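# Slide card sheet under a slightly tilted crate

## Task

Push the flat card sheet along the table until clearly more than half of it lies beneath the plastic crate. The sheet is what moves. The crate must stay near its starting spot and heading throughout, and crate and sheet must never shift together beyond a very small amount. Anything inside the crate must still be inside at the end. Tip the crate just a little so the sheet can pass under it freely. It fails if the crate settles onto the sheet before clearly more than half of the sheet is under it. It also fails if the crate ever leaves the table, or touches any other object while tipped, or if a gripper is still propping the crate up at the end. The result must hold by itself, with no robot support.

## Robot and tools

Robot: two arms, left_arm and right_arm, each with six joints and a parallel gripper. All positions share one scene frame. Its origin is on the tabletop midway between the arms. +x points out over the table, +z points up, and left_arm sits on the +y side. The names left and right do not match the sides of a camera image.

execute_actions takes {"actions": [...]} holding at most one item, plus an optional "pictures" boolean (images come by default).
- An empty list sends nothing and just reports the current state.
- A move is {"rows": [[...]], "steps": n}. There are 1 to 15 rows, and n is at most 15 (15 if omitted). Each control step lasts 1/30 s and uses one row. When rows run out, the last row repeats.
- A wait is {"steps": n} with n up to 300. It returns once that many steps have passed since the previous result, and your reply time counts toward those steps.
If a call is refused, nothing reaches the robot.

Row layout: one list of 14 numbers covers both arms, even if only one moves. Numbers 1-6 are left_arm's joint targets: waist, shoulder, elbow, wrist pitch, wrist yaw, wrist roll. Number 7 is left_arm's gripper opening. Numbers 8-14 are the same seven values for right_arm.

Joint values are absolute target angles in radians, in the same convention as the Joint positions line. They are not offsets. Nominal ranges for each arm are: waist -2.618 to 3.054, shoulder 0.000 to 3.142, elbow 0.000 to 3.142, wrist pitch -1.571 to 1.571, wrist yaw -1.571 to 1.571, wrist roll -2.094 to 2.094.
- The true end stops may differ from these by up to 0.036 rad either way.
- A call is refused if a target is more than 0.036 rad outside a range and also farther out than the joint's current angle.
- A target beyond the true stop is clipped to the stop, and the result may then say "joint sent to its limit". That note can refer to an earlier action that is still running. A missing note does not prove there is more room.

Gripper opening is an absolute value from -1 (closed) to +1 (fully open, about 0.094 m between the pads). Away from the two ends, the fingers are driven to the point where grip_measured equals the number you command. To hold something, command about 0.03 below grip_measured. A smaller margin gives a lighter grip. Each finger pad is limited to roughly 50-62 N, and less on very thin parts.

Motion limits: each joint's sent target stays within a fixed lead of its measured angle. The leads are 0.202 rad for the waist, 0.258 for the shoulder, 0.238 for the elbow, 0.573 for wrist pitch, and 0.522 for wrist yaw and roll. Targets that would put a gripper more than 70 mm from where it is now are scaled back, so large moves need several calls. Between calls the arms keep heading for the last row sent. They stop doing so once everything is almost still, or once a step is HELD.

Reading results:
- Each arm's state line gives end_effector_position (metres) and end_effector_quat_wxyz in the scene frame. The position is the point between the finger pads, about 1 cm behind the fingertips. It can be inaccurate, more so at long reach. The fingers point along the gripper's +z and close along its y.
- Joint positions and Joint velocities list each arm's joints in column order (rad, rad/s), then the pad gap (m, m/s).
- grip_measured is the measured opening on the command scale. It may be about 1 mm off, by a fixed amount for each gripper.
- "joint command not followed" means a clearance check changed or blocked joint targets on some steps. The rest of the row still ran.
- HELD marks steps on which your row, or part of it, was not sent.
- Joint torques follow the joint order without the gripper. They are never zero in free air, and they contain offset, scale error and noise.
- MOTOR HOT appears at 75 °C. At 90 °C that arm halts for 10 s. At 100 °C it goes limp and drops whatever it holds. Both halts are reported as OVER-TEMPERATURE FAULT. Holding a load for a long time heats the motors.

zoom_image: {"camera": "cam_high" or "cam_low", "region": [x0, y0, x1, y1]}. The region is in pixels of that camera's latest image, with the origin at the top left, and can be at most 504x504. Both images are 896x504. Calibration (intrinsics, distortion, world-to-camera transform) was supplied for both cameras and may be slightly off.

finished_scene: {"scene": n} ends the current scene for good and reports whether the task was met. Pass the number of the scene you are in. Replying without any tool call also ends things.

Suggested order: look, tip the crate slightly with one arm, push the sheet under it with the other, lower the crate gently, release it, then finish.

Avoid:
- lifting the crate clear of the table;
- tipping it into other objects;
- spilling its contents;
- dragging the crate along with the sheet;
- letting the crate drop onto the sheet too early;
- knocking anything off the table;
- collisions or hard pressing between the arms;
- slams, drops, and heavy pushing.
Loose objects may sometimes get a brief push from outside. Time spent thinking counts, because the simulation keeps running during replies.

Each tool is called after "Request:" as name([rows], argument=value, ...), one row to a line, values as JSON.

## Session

Request:
execute_actions(actions=[])

Scene clock: 0.00 s of 4050.00 s.
left_arm: end_effector_position=(+0.5340, -0.0484, +0.3119) grip_measured=+1.000 end_effector_quat_wxyz=(+0.639, -0.025, +0.708, -0.300) | right_arm: end_effector_position=(+0.6918, -0.1831, +0.1645) grip_measured=+1.000 end_effector_quat_wxyz=(-0.454, +0.561, -0.629, +0.289)
Joint positions: left_arm=[-0.763  2.101  1.729  0.368 -0.289 -0.476  0.094] | right_arm=[ 0.404  2.31   1.893 -0.02   0.11  -1.245  0.094]
Joint velocities: left_arm=[-0.012 -0.007 -0.002 -0.037 -0.125  0.037  0.   ] | right_arm=[-0.007 -0.002  0.022 -0.081 -0.022 -0.022  0.   ]
Joint torques (N m, as the arm reports them, + toward a larger angle): no reading

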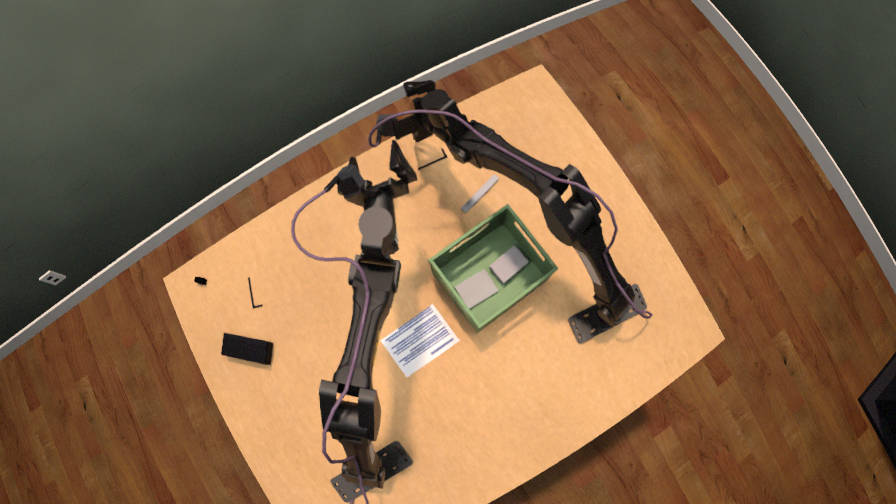

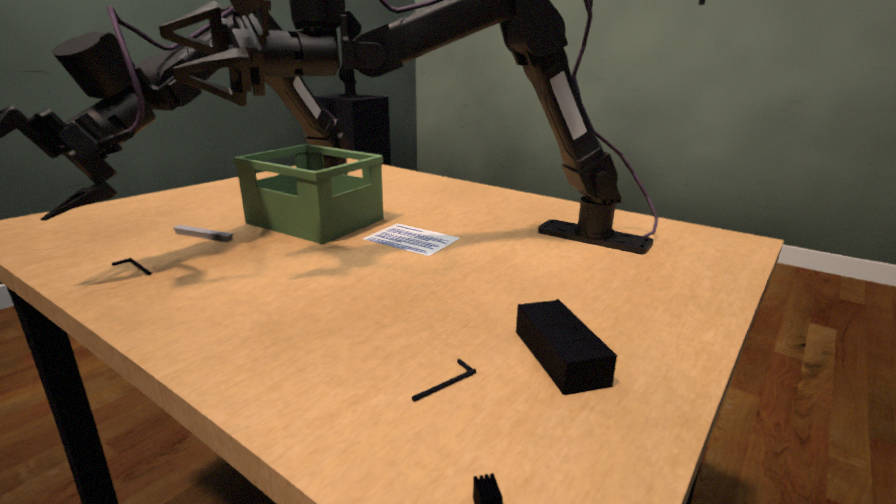

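Request:
execute_actions([
  {"rows":[[-0.8,1.1,0.6,-0.1,0,1.8,-1,0.404,2.0,1.9,-0.5,0,0,1]]},
], pictures=false)

Request:
execute_actions([
  {"steps":15},
], pictures=false)

Request:
execute_actions([
  {"rows":[[-0.92,1.15,0.36,0.0,0,1.8,-1,1.026,1.95,1.95,-1.5,0,0.82,1]]},
], pictures=false)

Request:
execute_actions([
  {"rows":[[-0.92,1.15,0.36,0.0,0,1.8,-1,1.026,2.03,1.93,-1.46,0,0.82,1]]},
])

Scene clock: 9.63 s of 4050.00 s.
left_arm: end_effector_position=(+0.2785, +0.0865, +0.1689) grip_measured=-0.984 end_effector_quat_wxyz=(+0.489, +0.607, +0.626, +0.034) | right_arm: end_effector_position=(+0.6100, -0.1900, +0.2866) grip_measured=+1.000 end_effector_quat_wxyz=(+0.511, -0.182, +0.840, +0.024)
Joint positions: left_arm=[-0.796  1.117  0.646 -0.076 -0.021  0.827  0.001] | right_arm=[ 0.404  1.971  1.903 -0.429  0.019 -0.156  0.094]
Joint velocities: left_arm=[-0.012 -0.716 -1.072 -0.432  0.066  2.806 -0.001] | right_arm=[ 0.007  0.134 -0.017 -0.374 -0.125  1.033  0.   ]
Joint torques (N m, as the arm reports them, + toward a larger angle): left_arm=[-0.21 -0.59 10.11  2.21  0.01  0.01] | right_arm=[ 0.08 -8.3   7.48  1.31 -0.1   0.04]
Steps of this call (steps 1 to 90: nothing new was sent; then 6.13 s passed at rest; steps 91 to 105: all 15 steps of this action). Readings (joint positions):
91: left_arm=[-0.763 2.075 1.696 0.335 -0.255 -0.416] | right_arm=[0.404 2.295 1.892 -0.062 0.101 -1.190]
92: left_arm=[-0.764 2.022 1.627 0.268 -0.218 -0.340] | right_arm=[0.404 2.268 1.881 -0.135 0.091 -1.126]
94: left_arm=[-0.773 1.905 1.482 0.156 -0.156 -0.185] | right_arm=[0.404 2.204 1.871 -0.247 0.074 -1.005]
98: left_arm=[-0.794 1.635 1.172 0.017 -0.073 0.155] | right_arm=[0.404 2.055 1.873 -0.384 0.042 -0.661]
105: the state above

Scene clock: 10.13 s of 4050.00 s.
left_arm: end_effector_position=(+0.2648, +0.0963, +0.1398) grip_measured=-0.984 end_effector_quat_wxyz=(+0.393, +0.841, +0.295, +0.226) | right_arm: end_effector_position=(+0.6070, -0.1893, +0.2514) grip_measured=+1.000 end_effector_quat_wxyz=(+0.463, -0.127, +0.875, +0.058)
Joint positions: left_arm=[-0.796  1.106  0.591 -0.115 -0.011  1.746  0.001] | right_arm=[ 0.404  2.009  1.903 -0.493  0.011 -0.012  0.094]
Joint velocities: left_arm=[-0.012  0.007  0.007 -0.037 -0.022  0.344 -0.001] | right_arm=[-0.007  0.017 -0.012  0.022 -0.007  0.037  0.   ]
Joint torques (N m, as the arm reports them, + toward a larger angle): left_arm=[-0.18 -2.86  8.84  1.86  0.08  0.06] | right_arm=[  0.07 -10.58   7.46   1.41  -0.09   0.03]
Steps of this call (steps 1 to 15: the robot went on to your last target). Readings (joint positions):
1: left_arm=[-0.796 1.105 0.619 -0.090 -0.017 0.928] | right_arm=[0.404 1.976 1.903 -0.439 0.017 -0.126]
2: left_arm=[-0.796 1.105 0.604 -0.100 -0.016 1.028] | right_arm=[0.404 1.983 1.903 -0.449 0.016 -0.102]
4: left_arm=[-0.796 1.106 0.591 -0.117 -0.014 1.229] | right_arm=[0.404 1.995 1.903 -0.466 0.014 -0.068]
8: left_arm=[-0.796 1.106 0.591 -0.116 -0.011 1.557] | right_arm=[0.404 2.009 1.903 -0.488 0.012 -0.032]
15: the state above

Scene clock: 10.63 s of 4050.00 s.
left_arm: end_effector_position=(+0.2006, +0.1062, +0.0404) grip_measured=-0.984 end_effector_quat_wxyz=(+0.321, +0.902, +0.234, +0.168) | right_arm: end_effector_position=(+0.3368, -0.0338, +0.1572) grip_measured=+1.000 end_effector_quat_wxyz=(+0.086, -0.080, +0.990, +0.074)
Joint positions: left_arm=[-0.913  1.15   0.341 -0.02  -0.006  1.793  0.001] | right_arm=[ 0.947  1.994  1.913 -1.262  0.007  0.664  0.094]
Joint velocities: left_arm=[-0.017  0.002 -0.007  0.022  0.139  0.037 -0.001] | right_arm=[ 1.331  0.022  0.071 -1.399 -0.125  0.93   0.   ]
Joint torques (N m, as the arm reports them, + toward a larger angle): left_arm=[-0.38 -2.1   8.99  1.6   0.04  0.09] | right_arm=[ -0.68 -11.82   9.27   0.2    0.07   0.02]
Steps of this call (steps 1 to 15: all 15 steps of this action). Readings (joint positions):
1: left_arm=[-0.808 1.106 0.567 -0.081 -0.017 1.753] | right_arm=[0.414 2.009 1.908 -0.524 0.015 0.033]
2: left_arm=[-0.834 1.107 0.528 -0.041 -0.017 1.758] | right_arm=[0.429 2.004 1.911 -0.578 0.019 0.090]
4: left_arm=[-0.888 1.119 0.436 -0.016 -0.012 1.770] | right_arm=[0.484 1.997 1.911 -0.690 0.020 0.199]
8: left_arm=[-0.913 1.150 0.342 -0.048 -0.006 1.786] | right_arm=[0.635 1.995 1.911 -0.914 0.017 0.410]
15: the state above

Scene clock: 11.13 s of 4050.00 s.
left_arm: end_effector_position=(+0.2015, +0.1051, +0.0417) grip_measured=-0.984 end_effector_quat_wxyz=(+0.324, +0.901, +0.233, +0.170) | right_arm: end_effector_position=(+0.2812, -0.0431, +0.1361) grip_measured=+1.000 end_effector_quat_wxyz=(-0.003, -0.048, +0.999, +0.008)
Joint positions: left_arm=[-0.913  1.15   0.341 -0.012 -0.006  1.794  0.001] | right_arm=[ 1.026  2.035  1.913 -1.442 -0.015  0.807  0.094]
Joint velocities: left_arm=[-0.007  0.007  0.002  0.007 -0.022  0.022 -0.   ] | right_arm=[ 0.002  0.007 -0.007 -0.095 -0.051  0.007  0.   ]
Joint torques (N m, as the arm reports them, + toward a larger angle): left_arm=[-0.37 -2.07  9.01  1.64  0.03  0.07] | right_arm=[ 0.11 -9.35  7.7  -0.11  0.16  0.04]
Steps of this call (steps 1 to 15: all 15 steps of this action). Readings (joint positions):
1: left_arm=[-0.913 1.150 0.341 -0.018 -0.006 1.793] | right_arm=[0.991 1.997 1.913 -1.303 0.002 0.693]
2: left_arm=[-0.913 1.150 0.341 -0.016 -0.006 1.793] | right_arm=[1.027 2.000 1.913 -1.333 -0.005 0.716]
4: left_arm=[-0.913 1.150 0.341 -0.015 -0.006 1.794] | right_arm=[1.062 2.013 1.913 -1.377 -0.017 0.750]
8: left_arm=[-0.913 1.150 0.341 -0.013 -0.006 1.794] | right_arm=[1.043 2.034 1.913 -1.422 -0.018 0.786]
15: the state above

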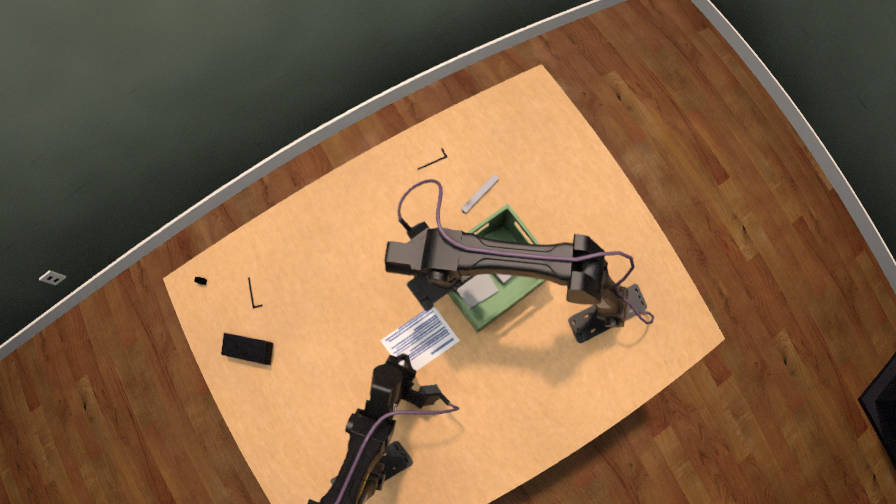

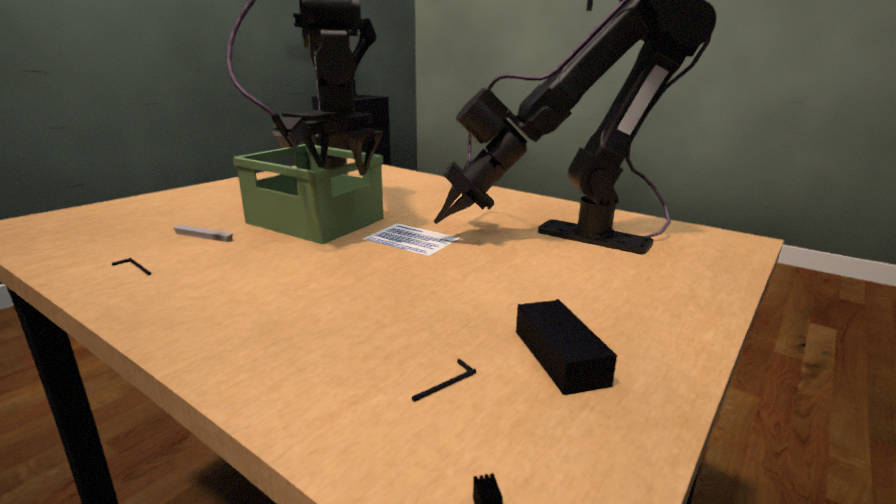

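Request:
execute_actions([
  {"rows":[[-0.92,1.15,0.36,0.0,0,1.8,-1,1.026,2.03,1.83,-1.36,0,0.82,-0.3]]},
])

Request:
zoom_image(camera="cam_low", region=[200,80,450,260])

Scene clock: 13.70 s of 4050.00 s.
left_arm: end_effector_position=(+0.2015, +0.1051, +0.0417) grip_measured=-0.984 end_effector_quat_wxyz=(+0.324, +0.901, +0.233, +0.170) | right_arm: end_effector_position=(+0.2796, -0.0453, +0.1152) grip_measured=-0.299 end_effector_quat_wxyz=(-0.010, -0.046, +0.999, +0.000)
Joint positions: left_arm=[-0.913  1.15   0.341 -0.012 -0.006  1.794  0.001] | right_arm=[ 1.026  2.037  1.834 -1.379 -0.015  0.812  0.033]
Joint velocities: left_arm=[-0.017 -0.002 -0.017 -0.007 -0.007 -0.051 -0.   ] | right_arm=[ 0.002 -0.002  0.017  0.066  0.022 -0.022 -0.   ]
Joint torques (N m, as the arm reports them, + toward a larger angle): left_arm=[-0.39 -2.11  8.98  1.63  0.04  0.07] | right_arm=[ 0.09 -9.51  6.    0.12  0.14  0.05]
Steps of this call (steps 1 to 15: the robot went on to your last target; steps 16 to 62: nothing new was sent; steps 63 to 77: all 15 steps of this action). Readings (joint positions):
63: left_arm=[-0.913 1.150 0.341 -0.012 -0.006 1.794] | right_arm=[1.026 2.032 1.900 -1.432 -0.015 0.812]
64: left_arm=[-0.913 1.150 0.341 -0.012 -0.006 1.794] | right_arm=[1.026 2.028 1.881 -1.417 -0.015 0.812]
66: left_arm=[-0.913 1.150 0.341 -0.012 -0.006 1.794] | right_arm=[1.026 2.030 1.851 -1.404 -0.015 0.812]
70: left_arm=[-0.913 1.150 0.341 -0.012 -0.006 1.794] | right_arm=[1.026 2.037 1.834 -1.392 -0.015 0.812]
77: the state above

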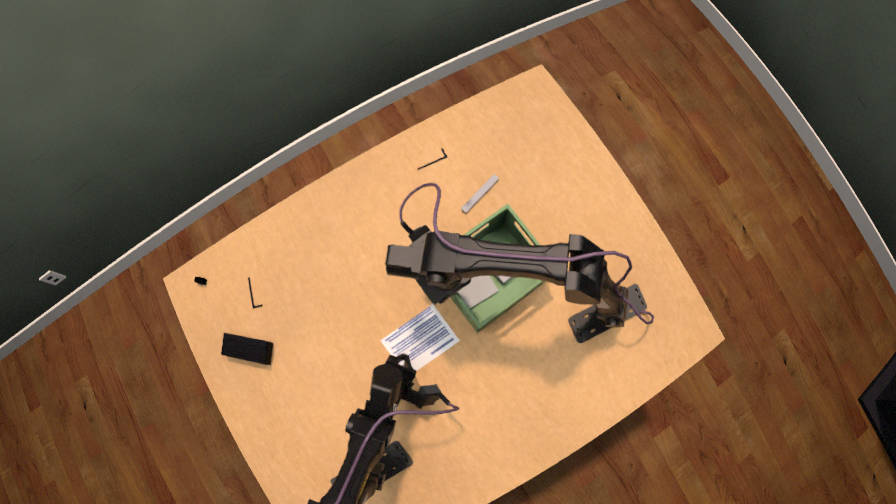

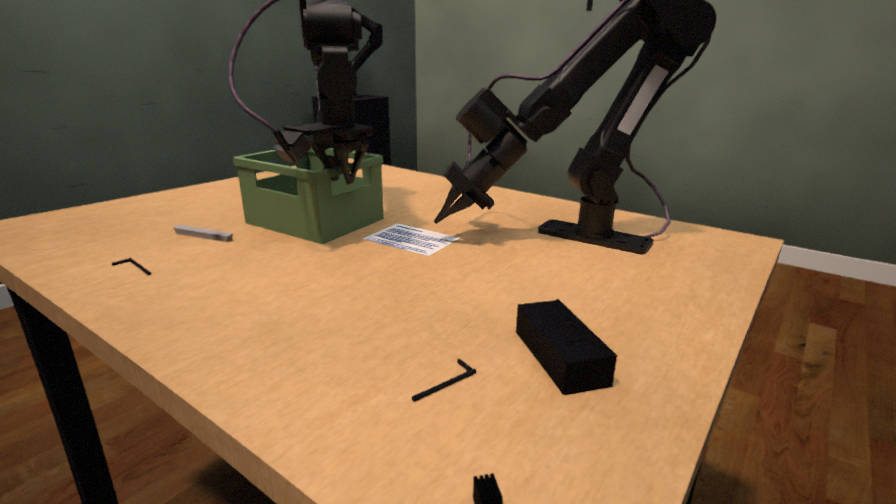

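Region (200, 80, 450, 260) of cam_low's 896x504 image, scaled by 2.016, with more detail than that image has; it fills the top 363 rows of this view, and the rest is white.

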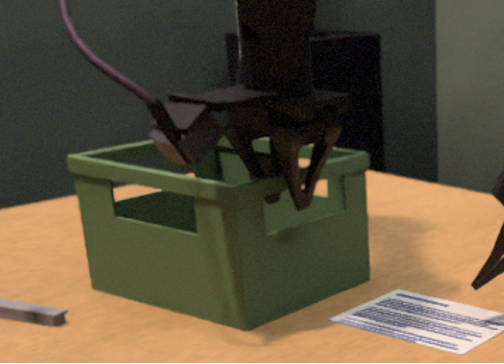

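Good. Close, lift, press left.

Request:
execute_actions([
  {"rows":[[-0.92,1.15,0.36,0.0,0,1.8,-1,1.026,2.03,1.83,-1.36,0,0.82,-1]],"steps":10},
], pictures=false)

Request:
execute_actions([
  {"rows":[[-0.92,1.2,0.36,0.02,0,1.8,-1,1.026,2.0,1.83,-1.36,0,0.82,-1],[-0.92,1.2,0.36,0.02,0,1.8,-1,1.026,1.97,1.83,-1.36,0,0.82,-1],[-0.92,1.2,0.36,0.02,0,1.8,-1,1.026,1.94,1.83,-1.36,0,0.82,-1],[-0.92,1.27,0.36,0.04,0,1.8,-1,1.026,1.91,1.83,-1.36,0,0.82,-1],[-0.92,1.27,0.36,0.04,0,1.8,-1,1.026,1.89,1.83,-1.36,0,0.82,-1]]},
])

Scene clock: 18.47 s of 4050.00 s.
left_arm: end_effector_position=(+0.2015, +0.1051, +0.0417) grip_measured=-0.984 end_effector_quat_wxyz=(+0.324, +0.901, +0.233, +0.170) | right_arm: end_effector_position=(+0.2802, -0.0456, +0.1150) grip_measured=-0.852 end_effector_quat_wxyz=(-0.008, -0.046, +0.999, -0.001)
Joint positions: left_arm=[-0.913  1.15   0.341 -0.012 -0.006  1.795  0.001] | right_arm=[ 1.026  2.037  1.833 -1.378 -0.012  0.812  0.007]
Joint velocities: left_arm=[ 0.012 -0.017 -0.017 -0.022 -0.022  0.022 -0.001] | right_arm=[-0.012 -0.007 -0.007  0.066 -0.007 -0.007  0.001]
Joint torques (N m, as the arm reports them, + toward a larger angle): left_arm=[-0.37 -2.06  8.95  1.63  0.04  0.07] | right_arm=[ 0.12 -9.51  6.13  0.14  0.11  0.05]
Steps of this call (steps 1 to 15: the robot went on to your last target; steps 16 to 90: nothing new was sent; then 1.43 s passed at rest; steps 91 to 100: all 10 steps of this action). Readings (joint positions):
91: left_arm=[-0.913 1.150 0.341 -0.012 -0.006 1.794] | right_arm=[1.026 2.037 1.834 -1.377 -0.015 0.812]
92: left_arm=[-0.913 1.150 0.341 -0.012 -0.006 1.795] | right_arm=[1.026 2.037 1.834 -1.377 -0.015 0.812]
94: left_arm=[-0.913 1.150 0.341 -0.012 -0.006 1.795] | right_arm=[1.026 2.037 1.833 -1.378 -0.012 0.812]
98: left_arm=[-0.913 1.150 0.341 -0.012 -0.006 1.795] | right_arm=[1.026 2.037 1.833 -1.378 -0.012 0.812]
100: the state above

Scene clock: 18.97 s of 4050.00 s.
left_arm: end_effector_position=(+0.1998, +0.1071, +0.0178) grip_measured=-0.984 end_effector_quat_wxyz=(+0.294, +0.913, +0.236, +0.155) | right_arm: end_effector_position=(+0.2757, -0.0443, +0.1438) grip_measured=-0.848 end_effector_quat_wxyz=(+0.013, -0.048, +0.998, +0.043)
Joint positions: left_arm=[-0.913  1.261  0.341  0.027 -0.006  1.795  0.001] | right_arm=[ 1.026  1.939  1.803 -1.354 -0.036  0.809  0.007]
Joint velocities: left_arm=[-0.002 -0.012 -0.002  0.007  0.037  0.037 -0.001] | right_arm=[ 0.002 -0.002  0.002  0.022  0.007  0.022 -0.001]
Joint torques (N m, as the arm reports them, + toward a larger angle): left_arm=[-0.38 -1.93  8.5   1.54  0.04  0.07] | right_arm=[  0.13 -11.69   8.74   0.09   0.31   0.09]
Steps of this call (steps 1 to 15: all 15 steps of this action). Readings (joint positions):
1: left_arm=[-0.913 1.155 0.341 -0.008 -0.006 1.795] | right_arm=[1.026 2.036 1.833 -1.378 -0.012 0.812]
2: left_arm=[-0.913 1.165 0.341 -0.001 -0.006 1.795] | right_arm=[1.026 2.033 1.831 -1.376 -0.012 0.812]
4: left_arm=[-0.913 1.191 0.341 0.007 -0.006 1.795] | right_arm=[1.026 2.017 1.818 -1.366 -0.012 0.811]
8: left_arm=[-0.913 1.259 0.341 0.020 -0.006 1.795] | right_arm=[1.026 1.963 1.803 -1.370 -0.014 0.808]
15: the state above

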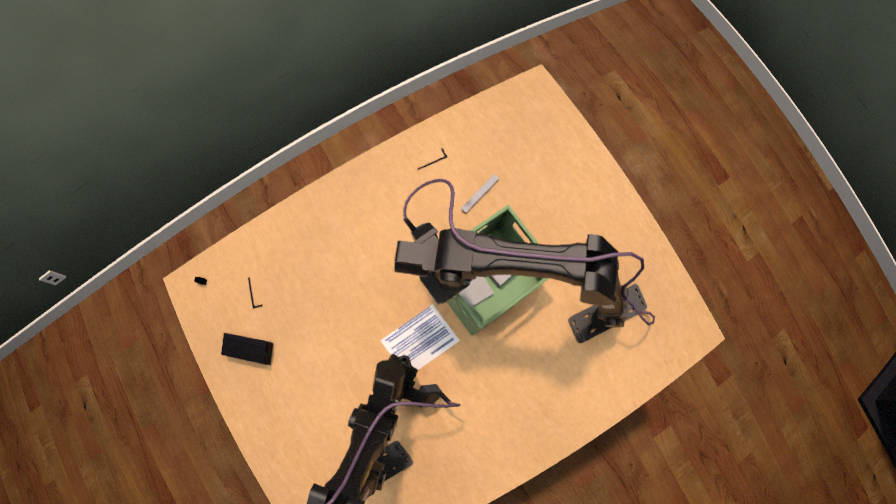

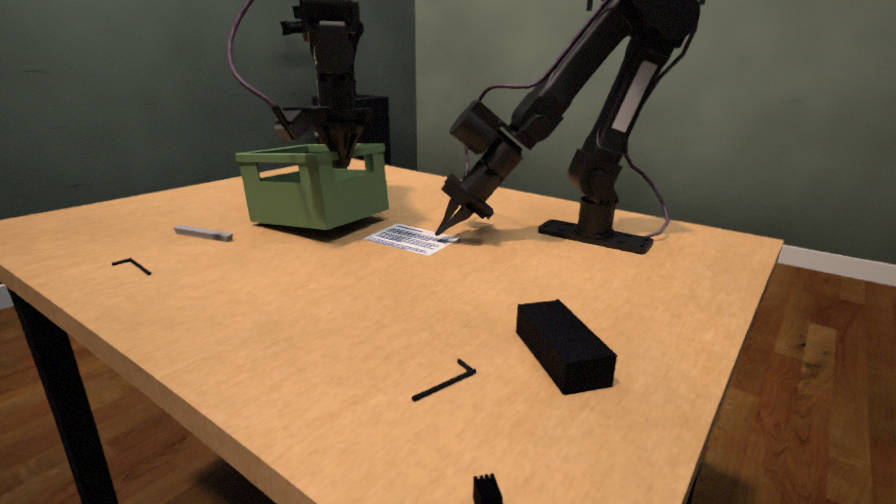

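Request:
execute_actions([
  {"rows":[[-0.92,1.33,0.36,0.07,0,1.8,-1,1.026,1.88,1.83,-1.43,-0.08,0.82,-1]]},
])

Request:
zoom_image(camera="cam_low", region=[200,80,500,280])

Scene clock: 23.10 s of 4050.00 s.
left_arm: end_effector_position=(+0.2004, +0.1064, +0.0084) grip_measured=-0.984 end_effector_quat_wxyz=(+0.286, +0.916, +0.237, +0.150) | right_arm: end_effector_position=(+0.2669, -0.0419, +0.1441) grip_measured=-0.848 end_effector_quat_wxyz=(-0.009, -0.052, +0.997, +0.053)
Joint positions: left_arm=[-0.913  1.314  0.341  0.06  -0.006  1.795  0.001] | right_arm=[ 1.026  1.939  1.803 -1.368 -0.083  0.802  0.007]
Joint velocities: left_arm=[-0.002  0.007  0.022 -0.095  0.051 -0.007 -0.   ] | right_arm=[ 0.007 -0.002 -0.007  0.051 -0.022 -0.022 -0.   ]
Joint torques (N m, as the arm reports them, + toward a larger angle): left_arm=[-0.37 -1.66  8.23  1.5   0.04  0.07] | right_arm=[  0.15 -12.28   8.68  -0.45  -0.02   0.13]
Steps of this call (steps 1 to 15: the robot went on to your last target; steps 16 to 90: nothing new was sent; then 0.63 s passed at rest; steps 91 to 105: all 15 steps of this action). Readings (joint positions):
91: left_arm=[-0.913 1.268 0.341 0.034 -0.006 1.795] | right_arm=[1.026 1.939 1.803 -1.356 -0.042 0.809]
92: left_arm=[-0.913 1.284 0.341 0.045 -0.006 1.795] | right_arm=[1.026 1.939 1.803 -1.358 -0.048 0.805]
94: left_arm=[-0.913 1.310 0.341 0.050 -0.006 1.795] | right_arm=[1.026 1.939 1.803 -1.360 -0.060 0.802]
98: left_arm=[-0.913 1.314 0.341 0.060 -0.006 1.795] | right_arm=[1.026 1.939 1.803 -1.366 -0.078 0.802]
105: the state above

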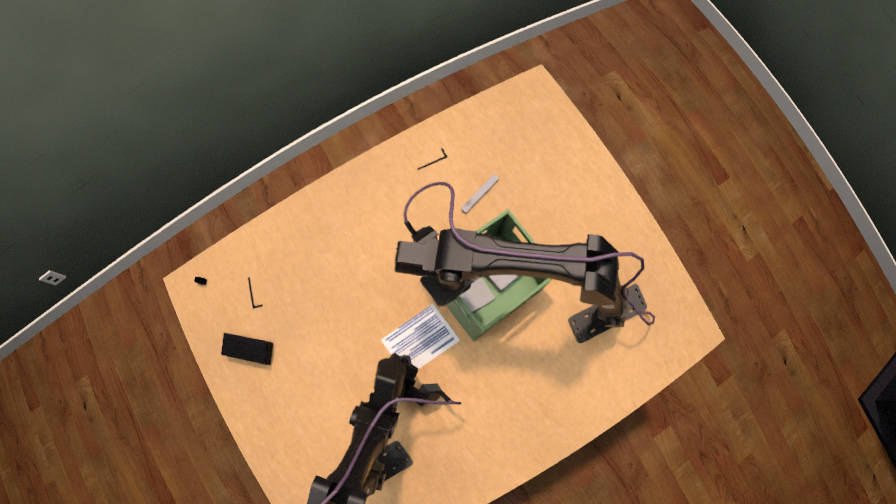

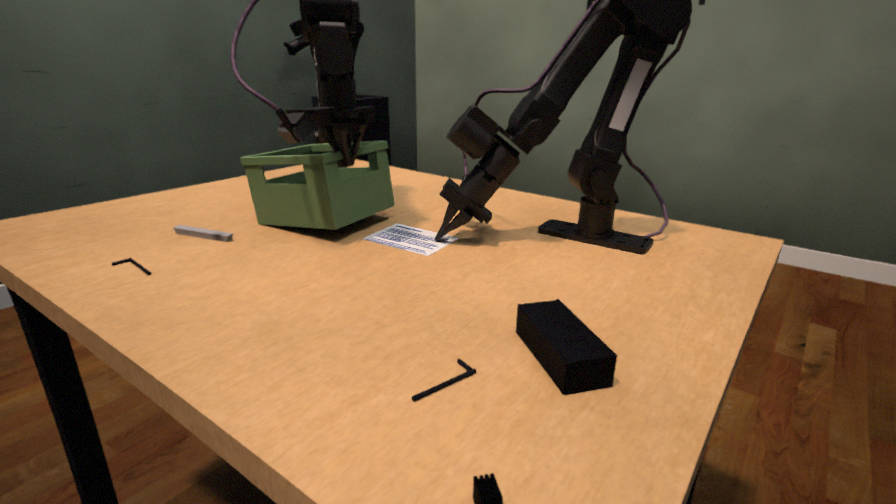

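Region (200, 80, 500, 280) of cam_low's 896x504 image, scaled by 1.680, with more detail than that image has.

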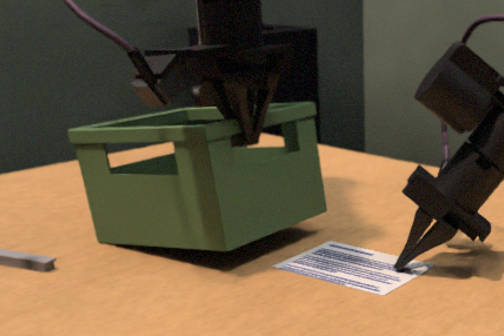

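Request:
execute_actions([
  {"rows":[[-0.93,1.37,0.385,0.07,0,1.8,-1,1.02,1.88,1.83,-1.43,-0.08,0.8,-1],[-0.94,1.40,0.41,0.075,0,1.8,-1,1.01,1.88,1.83,-1.43,-0.08,0.8,-1],[-0.95,1.43,0.435,0.08,0,1.8,-1,1.0,1.88,1.83,-1.43,-0.08,0.8,-1],[-0.96,1.46,0.46,0.085,0,1.8,-1,1.0,1.88,1.83,-1.43,-0.08,0.8,-1],[-0.97,1.49,0.485,0.09,0,1.8,-1,1.0,1.88,1.83,-1.43,-0.08,0.8,-1],[-0.98,1.52,0.51,0.095,0,1.8,-1,1.0,1.88,1.83,-1.43,-0.08,0.8,-1],[-0.99,1.55,0.535,0.1,0,1.8,-1,1.0,1.88,1.83,-1.43,-0.08,0.8,-1],[-1.0,1.58,0.565,0.1,0,1.8,-1,1.0,1.88,1.83,-1.43,-0.08,0.8,-1]]},
])

Scene clock: 32.30 s of 4050.00 s.
left_arm: end_effector_position=(+0.2174, +0.0468, +0.0074) grip_measured=-0.984 end_effector_quat_wxyz=(+0.289, +0.926, +0.201, +0.139) | right_arm: end_effector_position=(+0.2702, -0.0443, +0.1443) grip_measured=-0.848 end_effector_quat_wxyz=(-0.013, -0.047, +0.997, +0.057)
Joint positions: left_arm=[-0.991  1.567  0.544  0.105 -0.007  1.795  0.001] | right_arm=[ 1.009  1.939  1.803 -1.368 -0.096  0.796  0.007]
Joint velocities: left_arm=[-0.022 -0.007 -0.007 -0.007 -0.022 -0.022  0.   ] | right_arm=[ 0.007 -0.012  0.027 -0.066 -0.037 -0.095 -0.001]
Joint torques (N m, as the arm reports them, + toward a larger angle): left_arm=[-0.55 -3.67  8.15  1.35  0.05  0.06] | right_arm=[ -0.66 -12.3    8.64  -0.45   0.1    0.02]
Steps of this call (steps 1 to 15: the robot went on to your last target; steps 16 to 90: nothing new was sent; then 5.70 s passed at rest; steps 91 to 105: all 15 steps of this action). Readings (joint positions):
91: left_arm=[-0.914 1.320 0.343 0.060 -0.006 1.795] | right_arm=[1.026 1.939 1.803 -1.368 -0.083 0.800]
92: left_arm=[-0.917 1.335 0.353 0.062 -0.007 1.795] | right_arm=[1.024 1.939 1.803 -1.368 -0.085 0.798]
94: left_arm=[-0.932 1.387 0.394 0.068 -0.007 1.795] | right_arm=[1.019 1.939 1.803 -1.368 -0.091 0.796]
98: left_arm=[-0.972 1.512 0.498 0.088 -0.007 1.795] | right_arm=[1.009 1.939 1.803 -1.368 -0.096 0.796]
105: the state above

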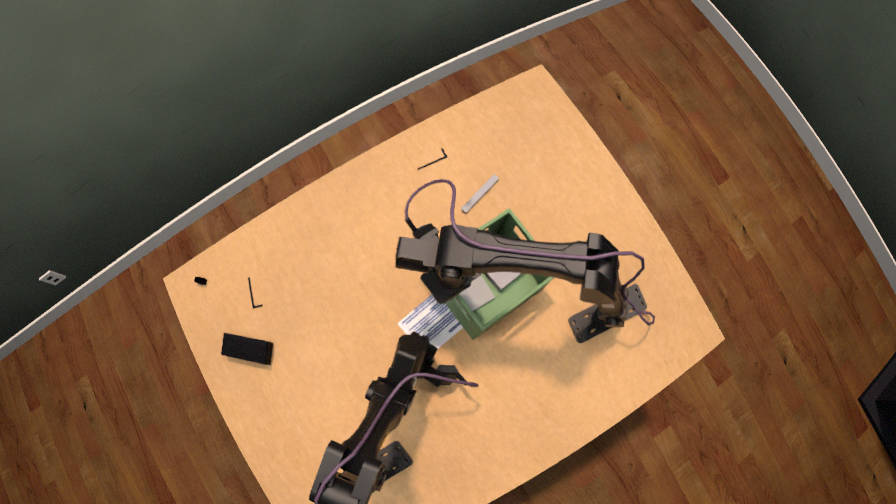

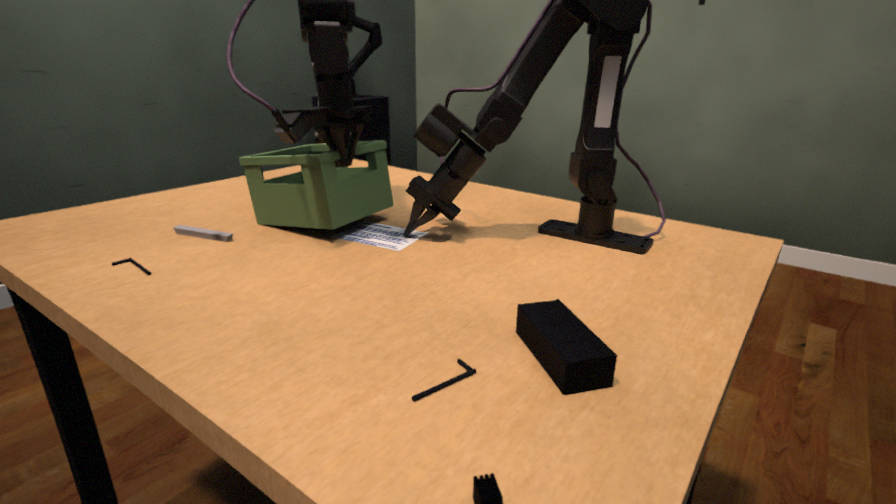

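Request:
execute_actions([
  {"rows":[[-1.01,1.61,0.595,0.1,0,1.8,-1,1.0,1.88,1.83,-1.43,-0.08,0.8,-1],[-1.02,1.64,0.627,0.1,0,1.8,-1,1.0,1.88,1.83,-1.43,-0.08,0.8,-1],[-1.03,1.67,0.66,0.1,0,1.8,-1,1.0,1.88,1.83,-1.43,-0.08,0.8,-1],[-1.04,1.70,0.693,0.095,0,1.8,-1,1.0,1.88,1.83,-1.43,-0.08,0.8,-1],[-1.05,1.73,0.727,0.09,0,1.8,-1,1.0,1.88,1.83,-1.43,-0.08,0.8,-1],[-1.06,1.76,0.762,0.085,0,1.8,-1,1.0,1.88,1.83,-1.43,-0.08,0.8,-1],[-1.07,1.79,0.798,0.08,0,1.8,-1,1.0,1.88,1.83,-1.43,-0.08,0.8,-1],[-1.08,1.82,0.835,0.075,0,1.8,-1,1.0,1.88,1.83,-1.43,-0.08,0.8,-1],[-1.09,1.85,0.872,0.07,0,1.8,-1,1.0,1.88,1.83,-1.43,-0.08,0.8,-1]]},
])

Scene clock: 37.63 s of 4050.00 s.
left_arm: end_effector_position=(+0.2347, -0.0383, +0.0072) grip_measured=-0.984 end_effector_quat_wxyz=(+0.303, +0.931, +0.159, +0.131) | right_arm: end_effector_position=(+0.2710, -0.0467, +0.1441) grip_measured=-0.848 end_effector_quat_wxyz=(-0.013, -0.046, +0.997, +0.053)
Joint positions: left_arm=[-1.081  1.836  0.847  0.09  -0.01   1.796  0.001] | right_arm=[ 1.005  1.939  1.803 -1.374 -0.091  0.794  0.007]
Joint velocities: left_arm=[-0.017  0.002 -0.007 -0.007 -0.037 -0.051  0.001] | right_arm=[-0.022 -0.017 -0.012 -0.066 -0.007 -0.051  0.001]
Joint torques (N m, as the arm reports them, + toward a larger angle): left_arm=[-0.58 -5.79  8.74  1.21  0.09  0.07] | right_arm=[ -0.3  -12.27   8.65  -0.4    0.06   0.03]
Steps of this call (steps 1 to 15: the robot went on to your last target; steps 16 to 90: nothing new was sent; then 1.83 s passed at rest; steps 91 to 105: all 15 steps of this action). Readings (joint positions):
91: left_arm=[-0.993 1.570 0.548 0.104 -0.007 1.795] | right_arm=[1.009 1.939 1.803 -1.368 -0.096 0.796]
92: left_arm=[-0.996 1.582 0.560 0.103 -0.008 1.795] | right_arm=[1.009 1.939 1.803 -1.368 -0.096 0.796]
94: left_arm=[-1.010 1.630 0.611 0.099 -0.008 1.795] | right_arm=[1.009 1.939 1.803 -1.368 -0.096 0.796]
98: left_arm=[-1.051 1.756 0.752 0.094 -0.008 1.795] | right_arm=[1.009 1.939 1.803 -1.368 -0.096 0.796]
105: the state above

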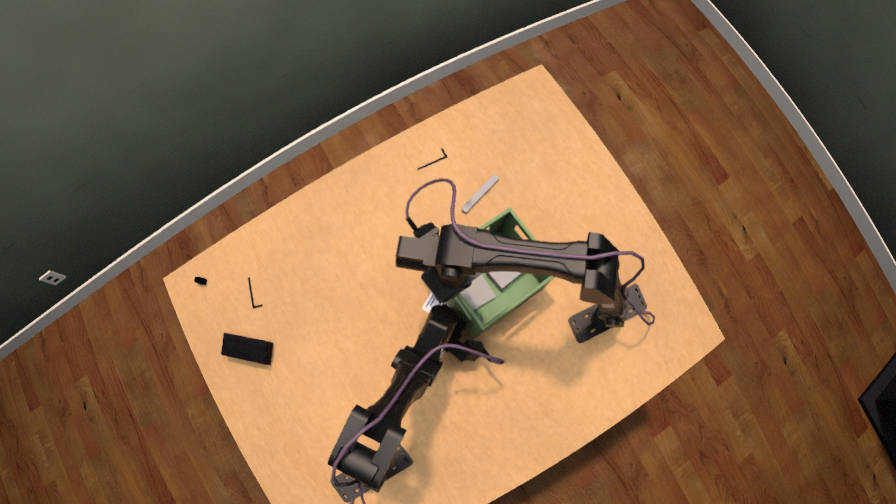

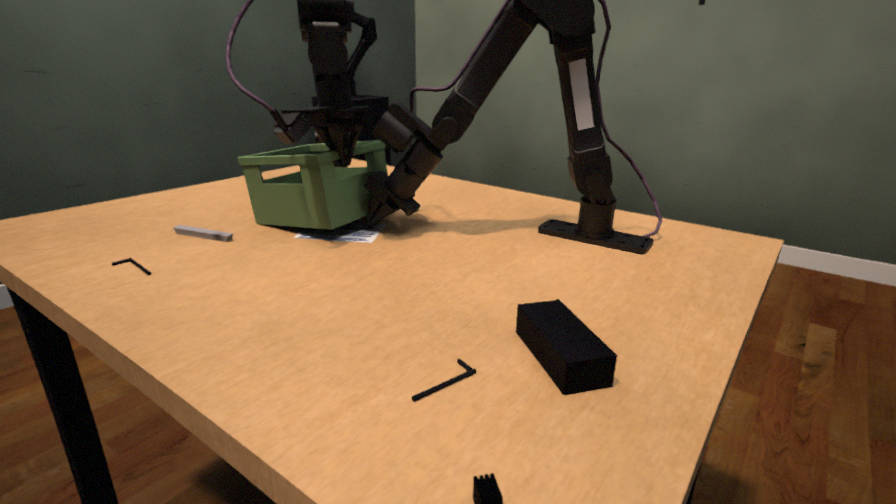

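Rotated somewhat; retreat to look.

Request:
execute_actions([
  {"rows":[[-1.09,1.80,0.872,0.07,0,1.8,-1,1.0,1.88,1.83,-1.43,-0.08,0.8,-1],[-1.09,1.80,0.872,0.07,0,1.8,-1,1.0,1.88,1.83,-1.43,-0.08,0.8,-1],[-1.09,1.80,0.872,0.07,0,1.8,-1,1.0,1.88,1.83,-1.43,-0.08,0.8,-1],[-1.09,1.80,0.872,0.07,0,1.8,-1,1.0,1.88,1.83,-1.43,-0.08,0.8,-1],[-1.09,1.72,0.8,0.07,0,1.8,-1,1.0,1.88,1.83,-1.43,-0.08,0.8,-1],[-1.05,1.5,0.6,0.07,0,1.8,-1,1.0,1.88,1.83,-1.43,-0.08,0.8,-1]]},
])

Request:
zoom_image(camera="cam_high", region=[350,200,600,380])

Scene clock: 43.87 s of 4050.00 s.
left_arm: end_effector_position=(+0.2091, +0.0178, +0.0394) grip_measured=-0.985 end_effector_quat_wxyz=(+0.325, +0.919, +0.168, +0.144) | right_arm: end_effector_position=(+0.2710, -0.0467, +0.1441) grip_measured=-0.848 end_effector_quat_wxyz=(-0.013, -0.046, +0.997, +0.053)
Joint positions: left_arm=[-1.058  1.514  0.602  0.069 -0.009  1.796  0.001] | right_arm=[ 1.005  1.939  1.803 -1.374 -0.091  0.794  0.007]
Joint velocities: left_arm=[ 0.017 -0.002 -0.017  0.007  0.11  -0.081  0.001] | right_arm=[-0.007 -0.007 -0.007 -0.051  0.037 -0.022  0.   ]
Joint torques (N m, as the arm reports them, + toward a larger angle): left_arm=[ 0.68 -5.56  6.59  1.5   0.07  0.06] | right_arm=[ -0.35 -12.29   8.65  -0.4    0.07   0.03]
Steps of this call (steps 1 to 15: the robot went on to your last target; steps 16 to 90: nothing new was sent; then 2.73 s passed at rest; steps 91 to 105: all 15 steps of this action). Readings (joint positions):
91: left_arm=[-1.081 1.836 0.847 0.090 -0.010 1.796] | right_arm=[1.005 1.939 1.803 -1.374 -0.091 0.794]
92: left_arm=[-1.081 1.836 0.847 0.090 -0.010 1.796] | right_arm=[1.005 1.939 1.803 -1.374 -0.091 0.794]
94: left_arm=[-1.081 1.836 0.847 0.090 -0.010 1.796] | right_arm=[1.005 1.939 1.803 -1.374 -0.091 0.794]
98: left_arm=[-1.067 1.625 0.663 0.092 -0.009 1.796] | right_arm=[1.005 1.939 1.803 -1.374 -0.091 0.794]
105: the state above

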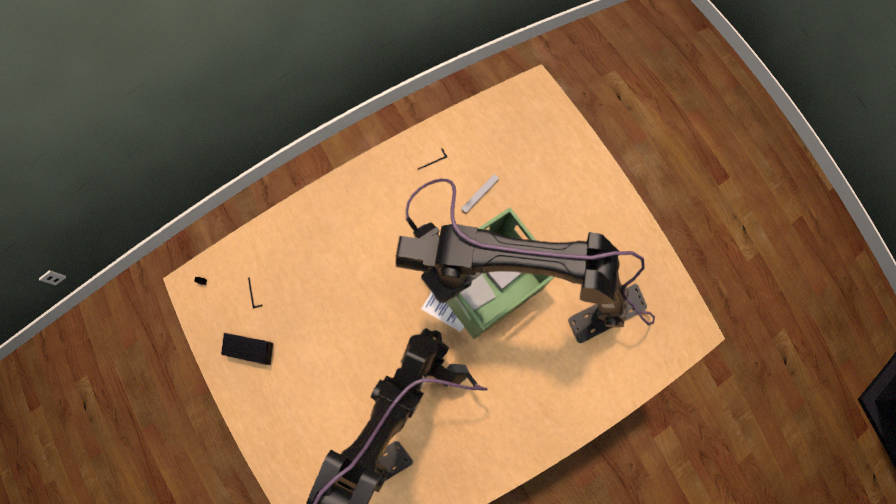

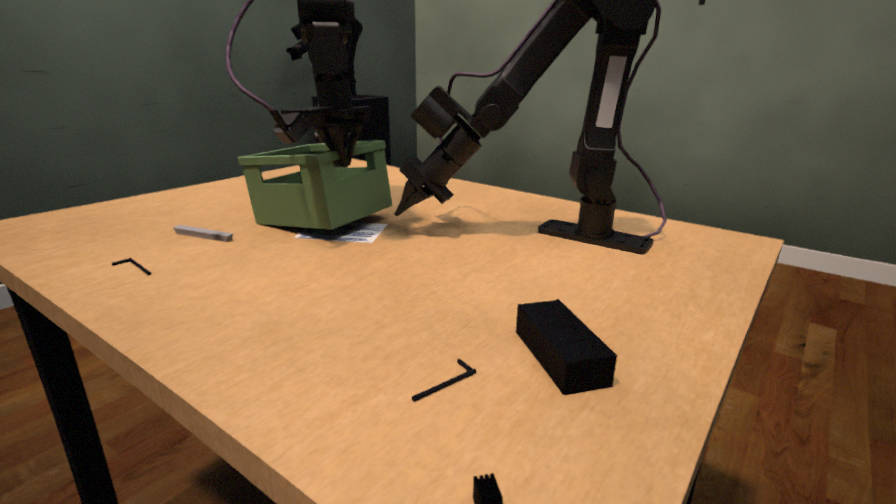

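Region (350, 200, 600, 380) of cam_high's 896x504 image, scaled by 2.016, with more detail than that image has; it fills the top 363 rows of this view, and the rest is white.

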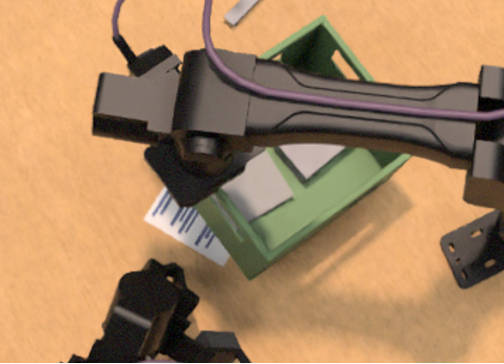

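Request:
execute_actions([
  {"rows":[[-1.0,1.74,0.85,0.07,0,1.8,-1,1.0,1.88,1.83,-1.43,-0.08,0.8,-1]],"steps":12},
], pictures=false)

Request:
execute_actions([
  {"rows":[[-1.0,1.82,0.835,0.075,0,1.8,-1,1.0,1.88,1.83,-1.43,-0.08,0.8,-1]],"steps":12},
])

Scene clock: 49.27 s of 4050.00 s.
left_arm: end_effector_position=(+0.2616, -0.0203, +0.0376) grip_measured=-0.985 end_effector_quat_wxyz=(+0.325, +0.913, +0.191, +0.153) | right_arm: end_effector_position=(+0.2710, -0.0467, +0.1441) grip_measured=-0.848 end_effector_quat_wxyz=(-0.013, -0.046, +0.997, +0.053)
Joint positions: left_arm=[-1.004  1.742  0.831  0.075 -0.006  1.798  0.001] | right_arm=[ 1.005  1.939  1.803 -1.374 -0.091  0.794  0.007]
Joint velocities: left_arm=[-0.012  0.002 -0.012  0.022  0.022  0.022 -0.   ] | right_arm=[-0.007 -0.022  0.007 -0.022  0.022  0.007 -0.002]
Joint torques (N m, as the arm reports them, + toward a larger angle): left_arm=[ 0.33 -6.49  8.57  1.43  0.03  0.05] | right_arm=[ -0.36 -12.27   8.66  -0.4    0.06   0.04]
Steps of this call (steps 1 to 15: the robot went on to your last target; steps 16 to 90: nothing new was sent; then 2.00 s passed at rest; steps 91 to 102: all 12 steps of this action). Readings (joint positions):
91: left_arm=[-1.053 1.544 0.636 0.045 -0.005 1.798] | right_arm=[1.005 1.939 1.803 -1.374 -0.091 0.794]
92: left_arm=[-1.041 1.610 0.699 0.034 -0.003 1.798] | right_arm=[1.005 1.939 1.803 -1.374 -0.091 0.794]
94: left_arm=[-1.018 1.716 0.802 0.061 -0.004 1.798] | right_arm=[1.005 1.939 1.803 -1.374 -0.091 0.794]
98: left_arm=[-1.004 1.742 0.831 0.077 -0.006 1.798] | right_arm=[1.005 1.939 1.803 -1.374 -0.091 0.794]
102: the state above

Scene clock: 49.67 s of 4050.00 s.
left_arm: end_effector_position=(+0.2579, -0.0154, +0.0078) grip_measured=-0.985 end_effector_quat_wxyz=(+0.295, +0.925, +0.194, +0.139) | right_arm: end_effector_position=(+0.2710, -0.0467, +0.1441) grip_measured=-0.848 end_effector_quat_wxyz=(-0.013, -0.046, +0.997, +0.053)
Joint positions: left_arm=[-1.004  1.818  0.831  0.081 -0.006  1.798  0.001] | right_arm=[ 1.005  1.939  1.803 -1.374 -0.091  0.794  0.007]
Joint velocities: left_arm=[ 0.022  0.007 -0.012 -0.037  0.125  0.007 -0.001] | right_arm=[-0.007 -0.002 -0.007  0.022 -0.007  0.007 -0.001]
Joint torques (N m, as the arm reports them, + toward a larger angle): left_arm=[ 0.37 -6.5   6.82  1.34  0.04  0.03] | right_arm=[ -0.37 -12.27   8.66  -0.41   0.07   0.04]
Steps of this call (steps 1 to 12: all 12 steps of this action). Readings (joint positions):
1: left_arm=[-1.004 1.749 0.831 0.077 -0.006 1.798] | right_arm=[1.005 1.939 1.803 -1.374 -0.091 0.794]
2: left_arm=[-1.004 1.762 0.831 0.085 -0.006 1.798] | right_arm=[1.005 1.939 1.803 -1.374 -0.091 0.794]
4: left_arm=[-1.004 1.795 0.831 0.083 -0.006 1.798] | right_arm=[1.005 1.939 1.803 -1.374 -0.091 0.794]
8: left_arm=[-1.004 1.818 0.831 0.082 -0.006 1.798] | right_arm=[1.005 1.939 1.803 -1.374 -0.091 0.794]
12: the state above

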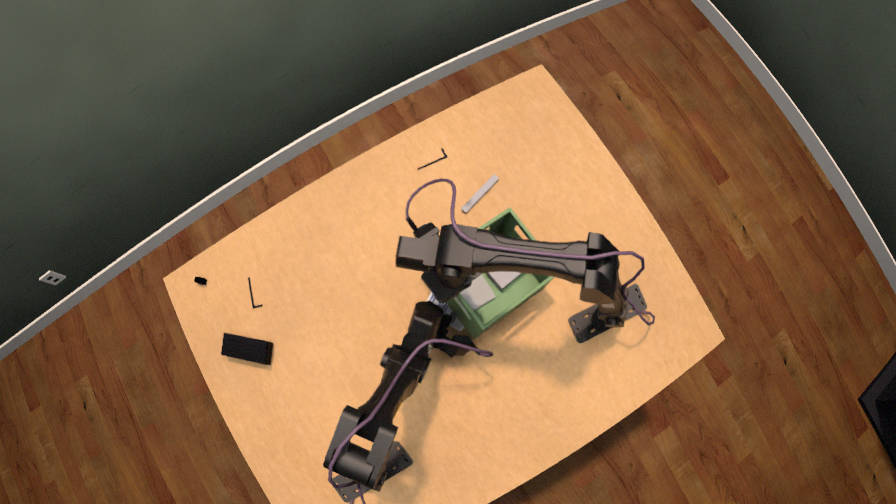

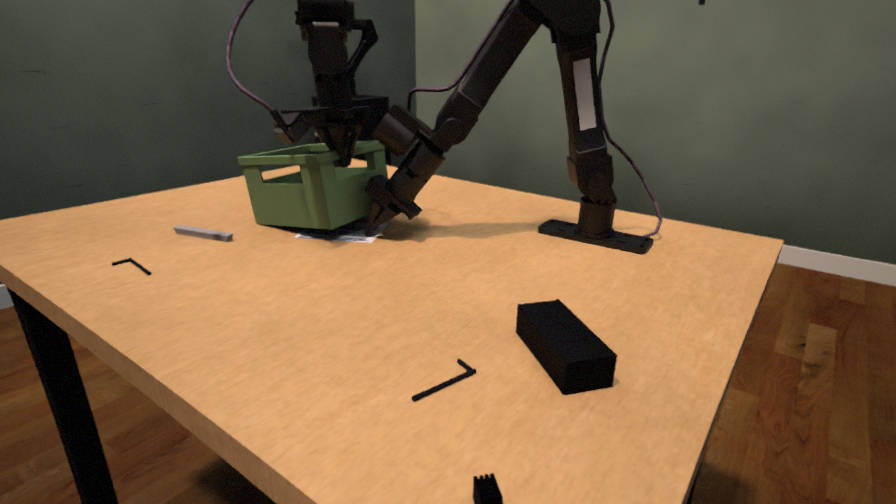

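Drag to the earlier end pose (−x, −y), then retreat.

Request:
execute_actions([
  {"rows":[[-1.015,1.84,0.845,0.075,0,1.8,-1,1.0,1.88,1.83,-1.43,-0.08,0.8,-1],[-1.03,1.845,0.852,0.075,0,1.8,-1,1.0,1.88,1.83,-1.43,-0.08,0.8,-1],[-1.045,1.85,0.86,0.075,0,1.8,-1,1.0,1.88,1.83,-1.43,-0.08,0.8,-1],[-1.06,1.855,0.867,0.075,0,1.8,-1,1.0,1.88,1.83,-1.43,-0.08,0.8,-1],[-1.075,1.86,0.875,0.075,0,1.8,-1,1.0,1.88,1.83,-1.43,-0.08,0.8,-1],[-1.09,1.86,0.875,0.075,0,1.8,-1,1.0,1.88,1.83,-1.43,-0.08,0.8,-1]]},
], pictures=false)

Request:
execute_actions([
  {"rows":[[-1.09,1.77,0.86,0.07,0,1.8,-1,1.0,1.88,1.83,-1.43,-0.08,0.8,-1],[-1.09,1.77,0.86,0.07,0,1.8,-1,1.0,1.88,1.83,-1.43,-0.08,0.8,-1],[-1.09,1.77,0.86,0.07,0,1.8,-1,1.0,1.88,1.83,-1.43,-0.08,0.8,-1],[-1.09,1.77,0.86,0.07,0,1.8,-1,1.0,1.88,1.83,-1.43,-0.08,0.8,-1],[-1.09,1.70,0.8,0.07,0,1.8,-1,1.0,1.88,1.83,-1.43,-0.08,0.8,-1],[-1.05,1.45,0.6,0.07,0,1.8,-1,1.0,1.88,1.83,-1.43,-0.08,0.8,-1]]},
])

Scene clock: 57.17 s of 4050.00 s.
left_arm: end_effector_position=(+0.2353, -0.0395, +0.0069) grip_measured=-0.985 end_effector_quat_wxyz=(+0.302, +0.931, +0.158, +0.133) | right_arm: end_effector_position=(+0.2706, -0.0475, +0.1440) grip_measured=-0.848 end_effector_quat_wxyz=(-0.014, -0.047, +0.997, +0.052)
Joint positions: left_arm=[-1.083  1.841  0.853  0.088 -0.015  1.798  0.001] | right_arm=[ 1.005  1.939  1.803 -1.377 -0.09   0.793  0.007]
Joint velocities: left_arm=[ 0.002 -0.007 -0.007 -0.007 -0.007  0.037  0.001] | right_arm=[ 0.007  0.007 -0.012  0.051 -0.007  0.007  0.   ]
Joint torques (N m, as the arm reports them, + toward a larger angle): left_arm=[-0.32 -5.45  8.48  1.27  0.14  0.04] | right_arm=[ -0.36 -12.27   8.64  -0.38   0.07   0.05]
Steps of this call (steps 1 to 15: the robot went on to your last target; steps 16 to 90: nothing new was sent; then 4.00 s passed at rest; steps 91 to 105: all 15 steps of this action). Readings (joint positions):
91: left_arm=[-1.004 1.818 0.831 0.081 -0.006 1.798] | right_arm=[1.005 1.939 1.803 -1.374 -0.091 0.794]
92: left_arm=[-1.005 1.819 0.831 0.081 -0.006 1.798] | right_arm=[1.005 1.939 1.803 -1.374 -0.091 0.794]
94: left_arm=[-1.017 1.824 0.834 0.085 -0.011 1.798] | right_arm=[1.005 1.939 1.803 -1.374 -0.091 0.794]
98: left_arm=[-1.072 1.840 0.852 0.089 -0.012 1.798] | right_arm=[1.005 1.939 1.803 -1.374 -0.091 0.794]
105: the state above

Scene clock: 57.67 s of 4050.00 s.
left_arm: end_effector_position=(+0.2107, +0.0160, +0.0559) grip_measured=-0.985 end_effector_quat_wxyz=(+0.344, +0.911, +0.166, +0.153) | right_arm: end_effector_position=(+0.2706, -0.0476, +0.1440) grip_measured=-0.848 end_effector_quat_wxyz=(-0.014, -0.047, +0.997, +0.052)
Joint positions: left_arm=[-1.058  1.464  0.6    0.066 -0.011  1.798  0.001] | right_arm=[ 1.005  1.939  1.803 -1.378 -0.09   0.792  0.007]
Joint velocities: left_arm=[-0.007  0.007  0.017  0.037  0.051 -0.037 -0.   ] | right_arm=[ 0.012  0.007 -0.002  0.051 -0.081 -0.022  0.001]
Joint torques (N m, as the arm reports them, + toward a larger angle): left_arm=[ 0.6  -5.33  7.09  1.59  0.08  0.05] | right_arm=[ -0.36 -12.28   8.65  -0.38   0.06   0.05]
Steps of this call (steps 1 to 15: all 15 steps of this action). Readings (joint positions):
1: left_arm=[-1.083 1.836 0.853 0.087 -0.015 1.798] | right_arm=[1.005 1.939 1.803 -1.377 -0.090 0.793]
2: left_arm=[-1.083 1.829 0.853 0.080 -0.014 1.798] | right_arm=[1.005 1.939 1.803 -1.377 -0.090 0.793]
4: left_arm=[-1.083 1.812 0.853 0.066 -0.015 1.798] | right_arm=[1.005 1.939 1.803 -1.377 -0.090 0.792]
8: left_arm=[-1.069 1.594 0.663 0.079 -0.012 1.798] | right_arm=[1.005 1.939 1.803 -1.378 -0.090 0.792]
15: the state above

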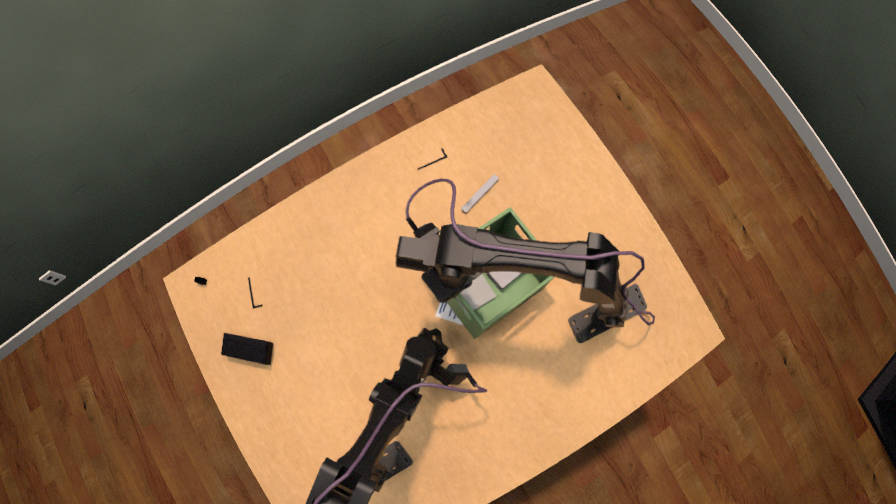

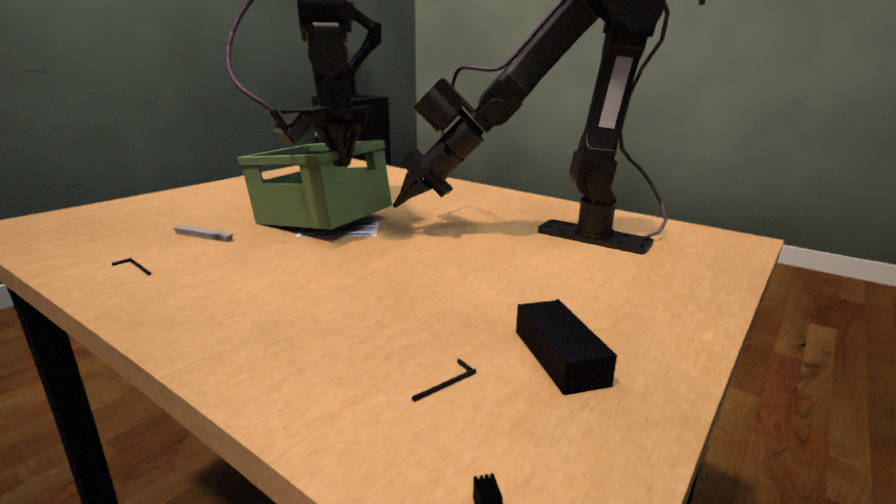

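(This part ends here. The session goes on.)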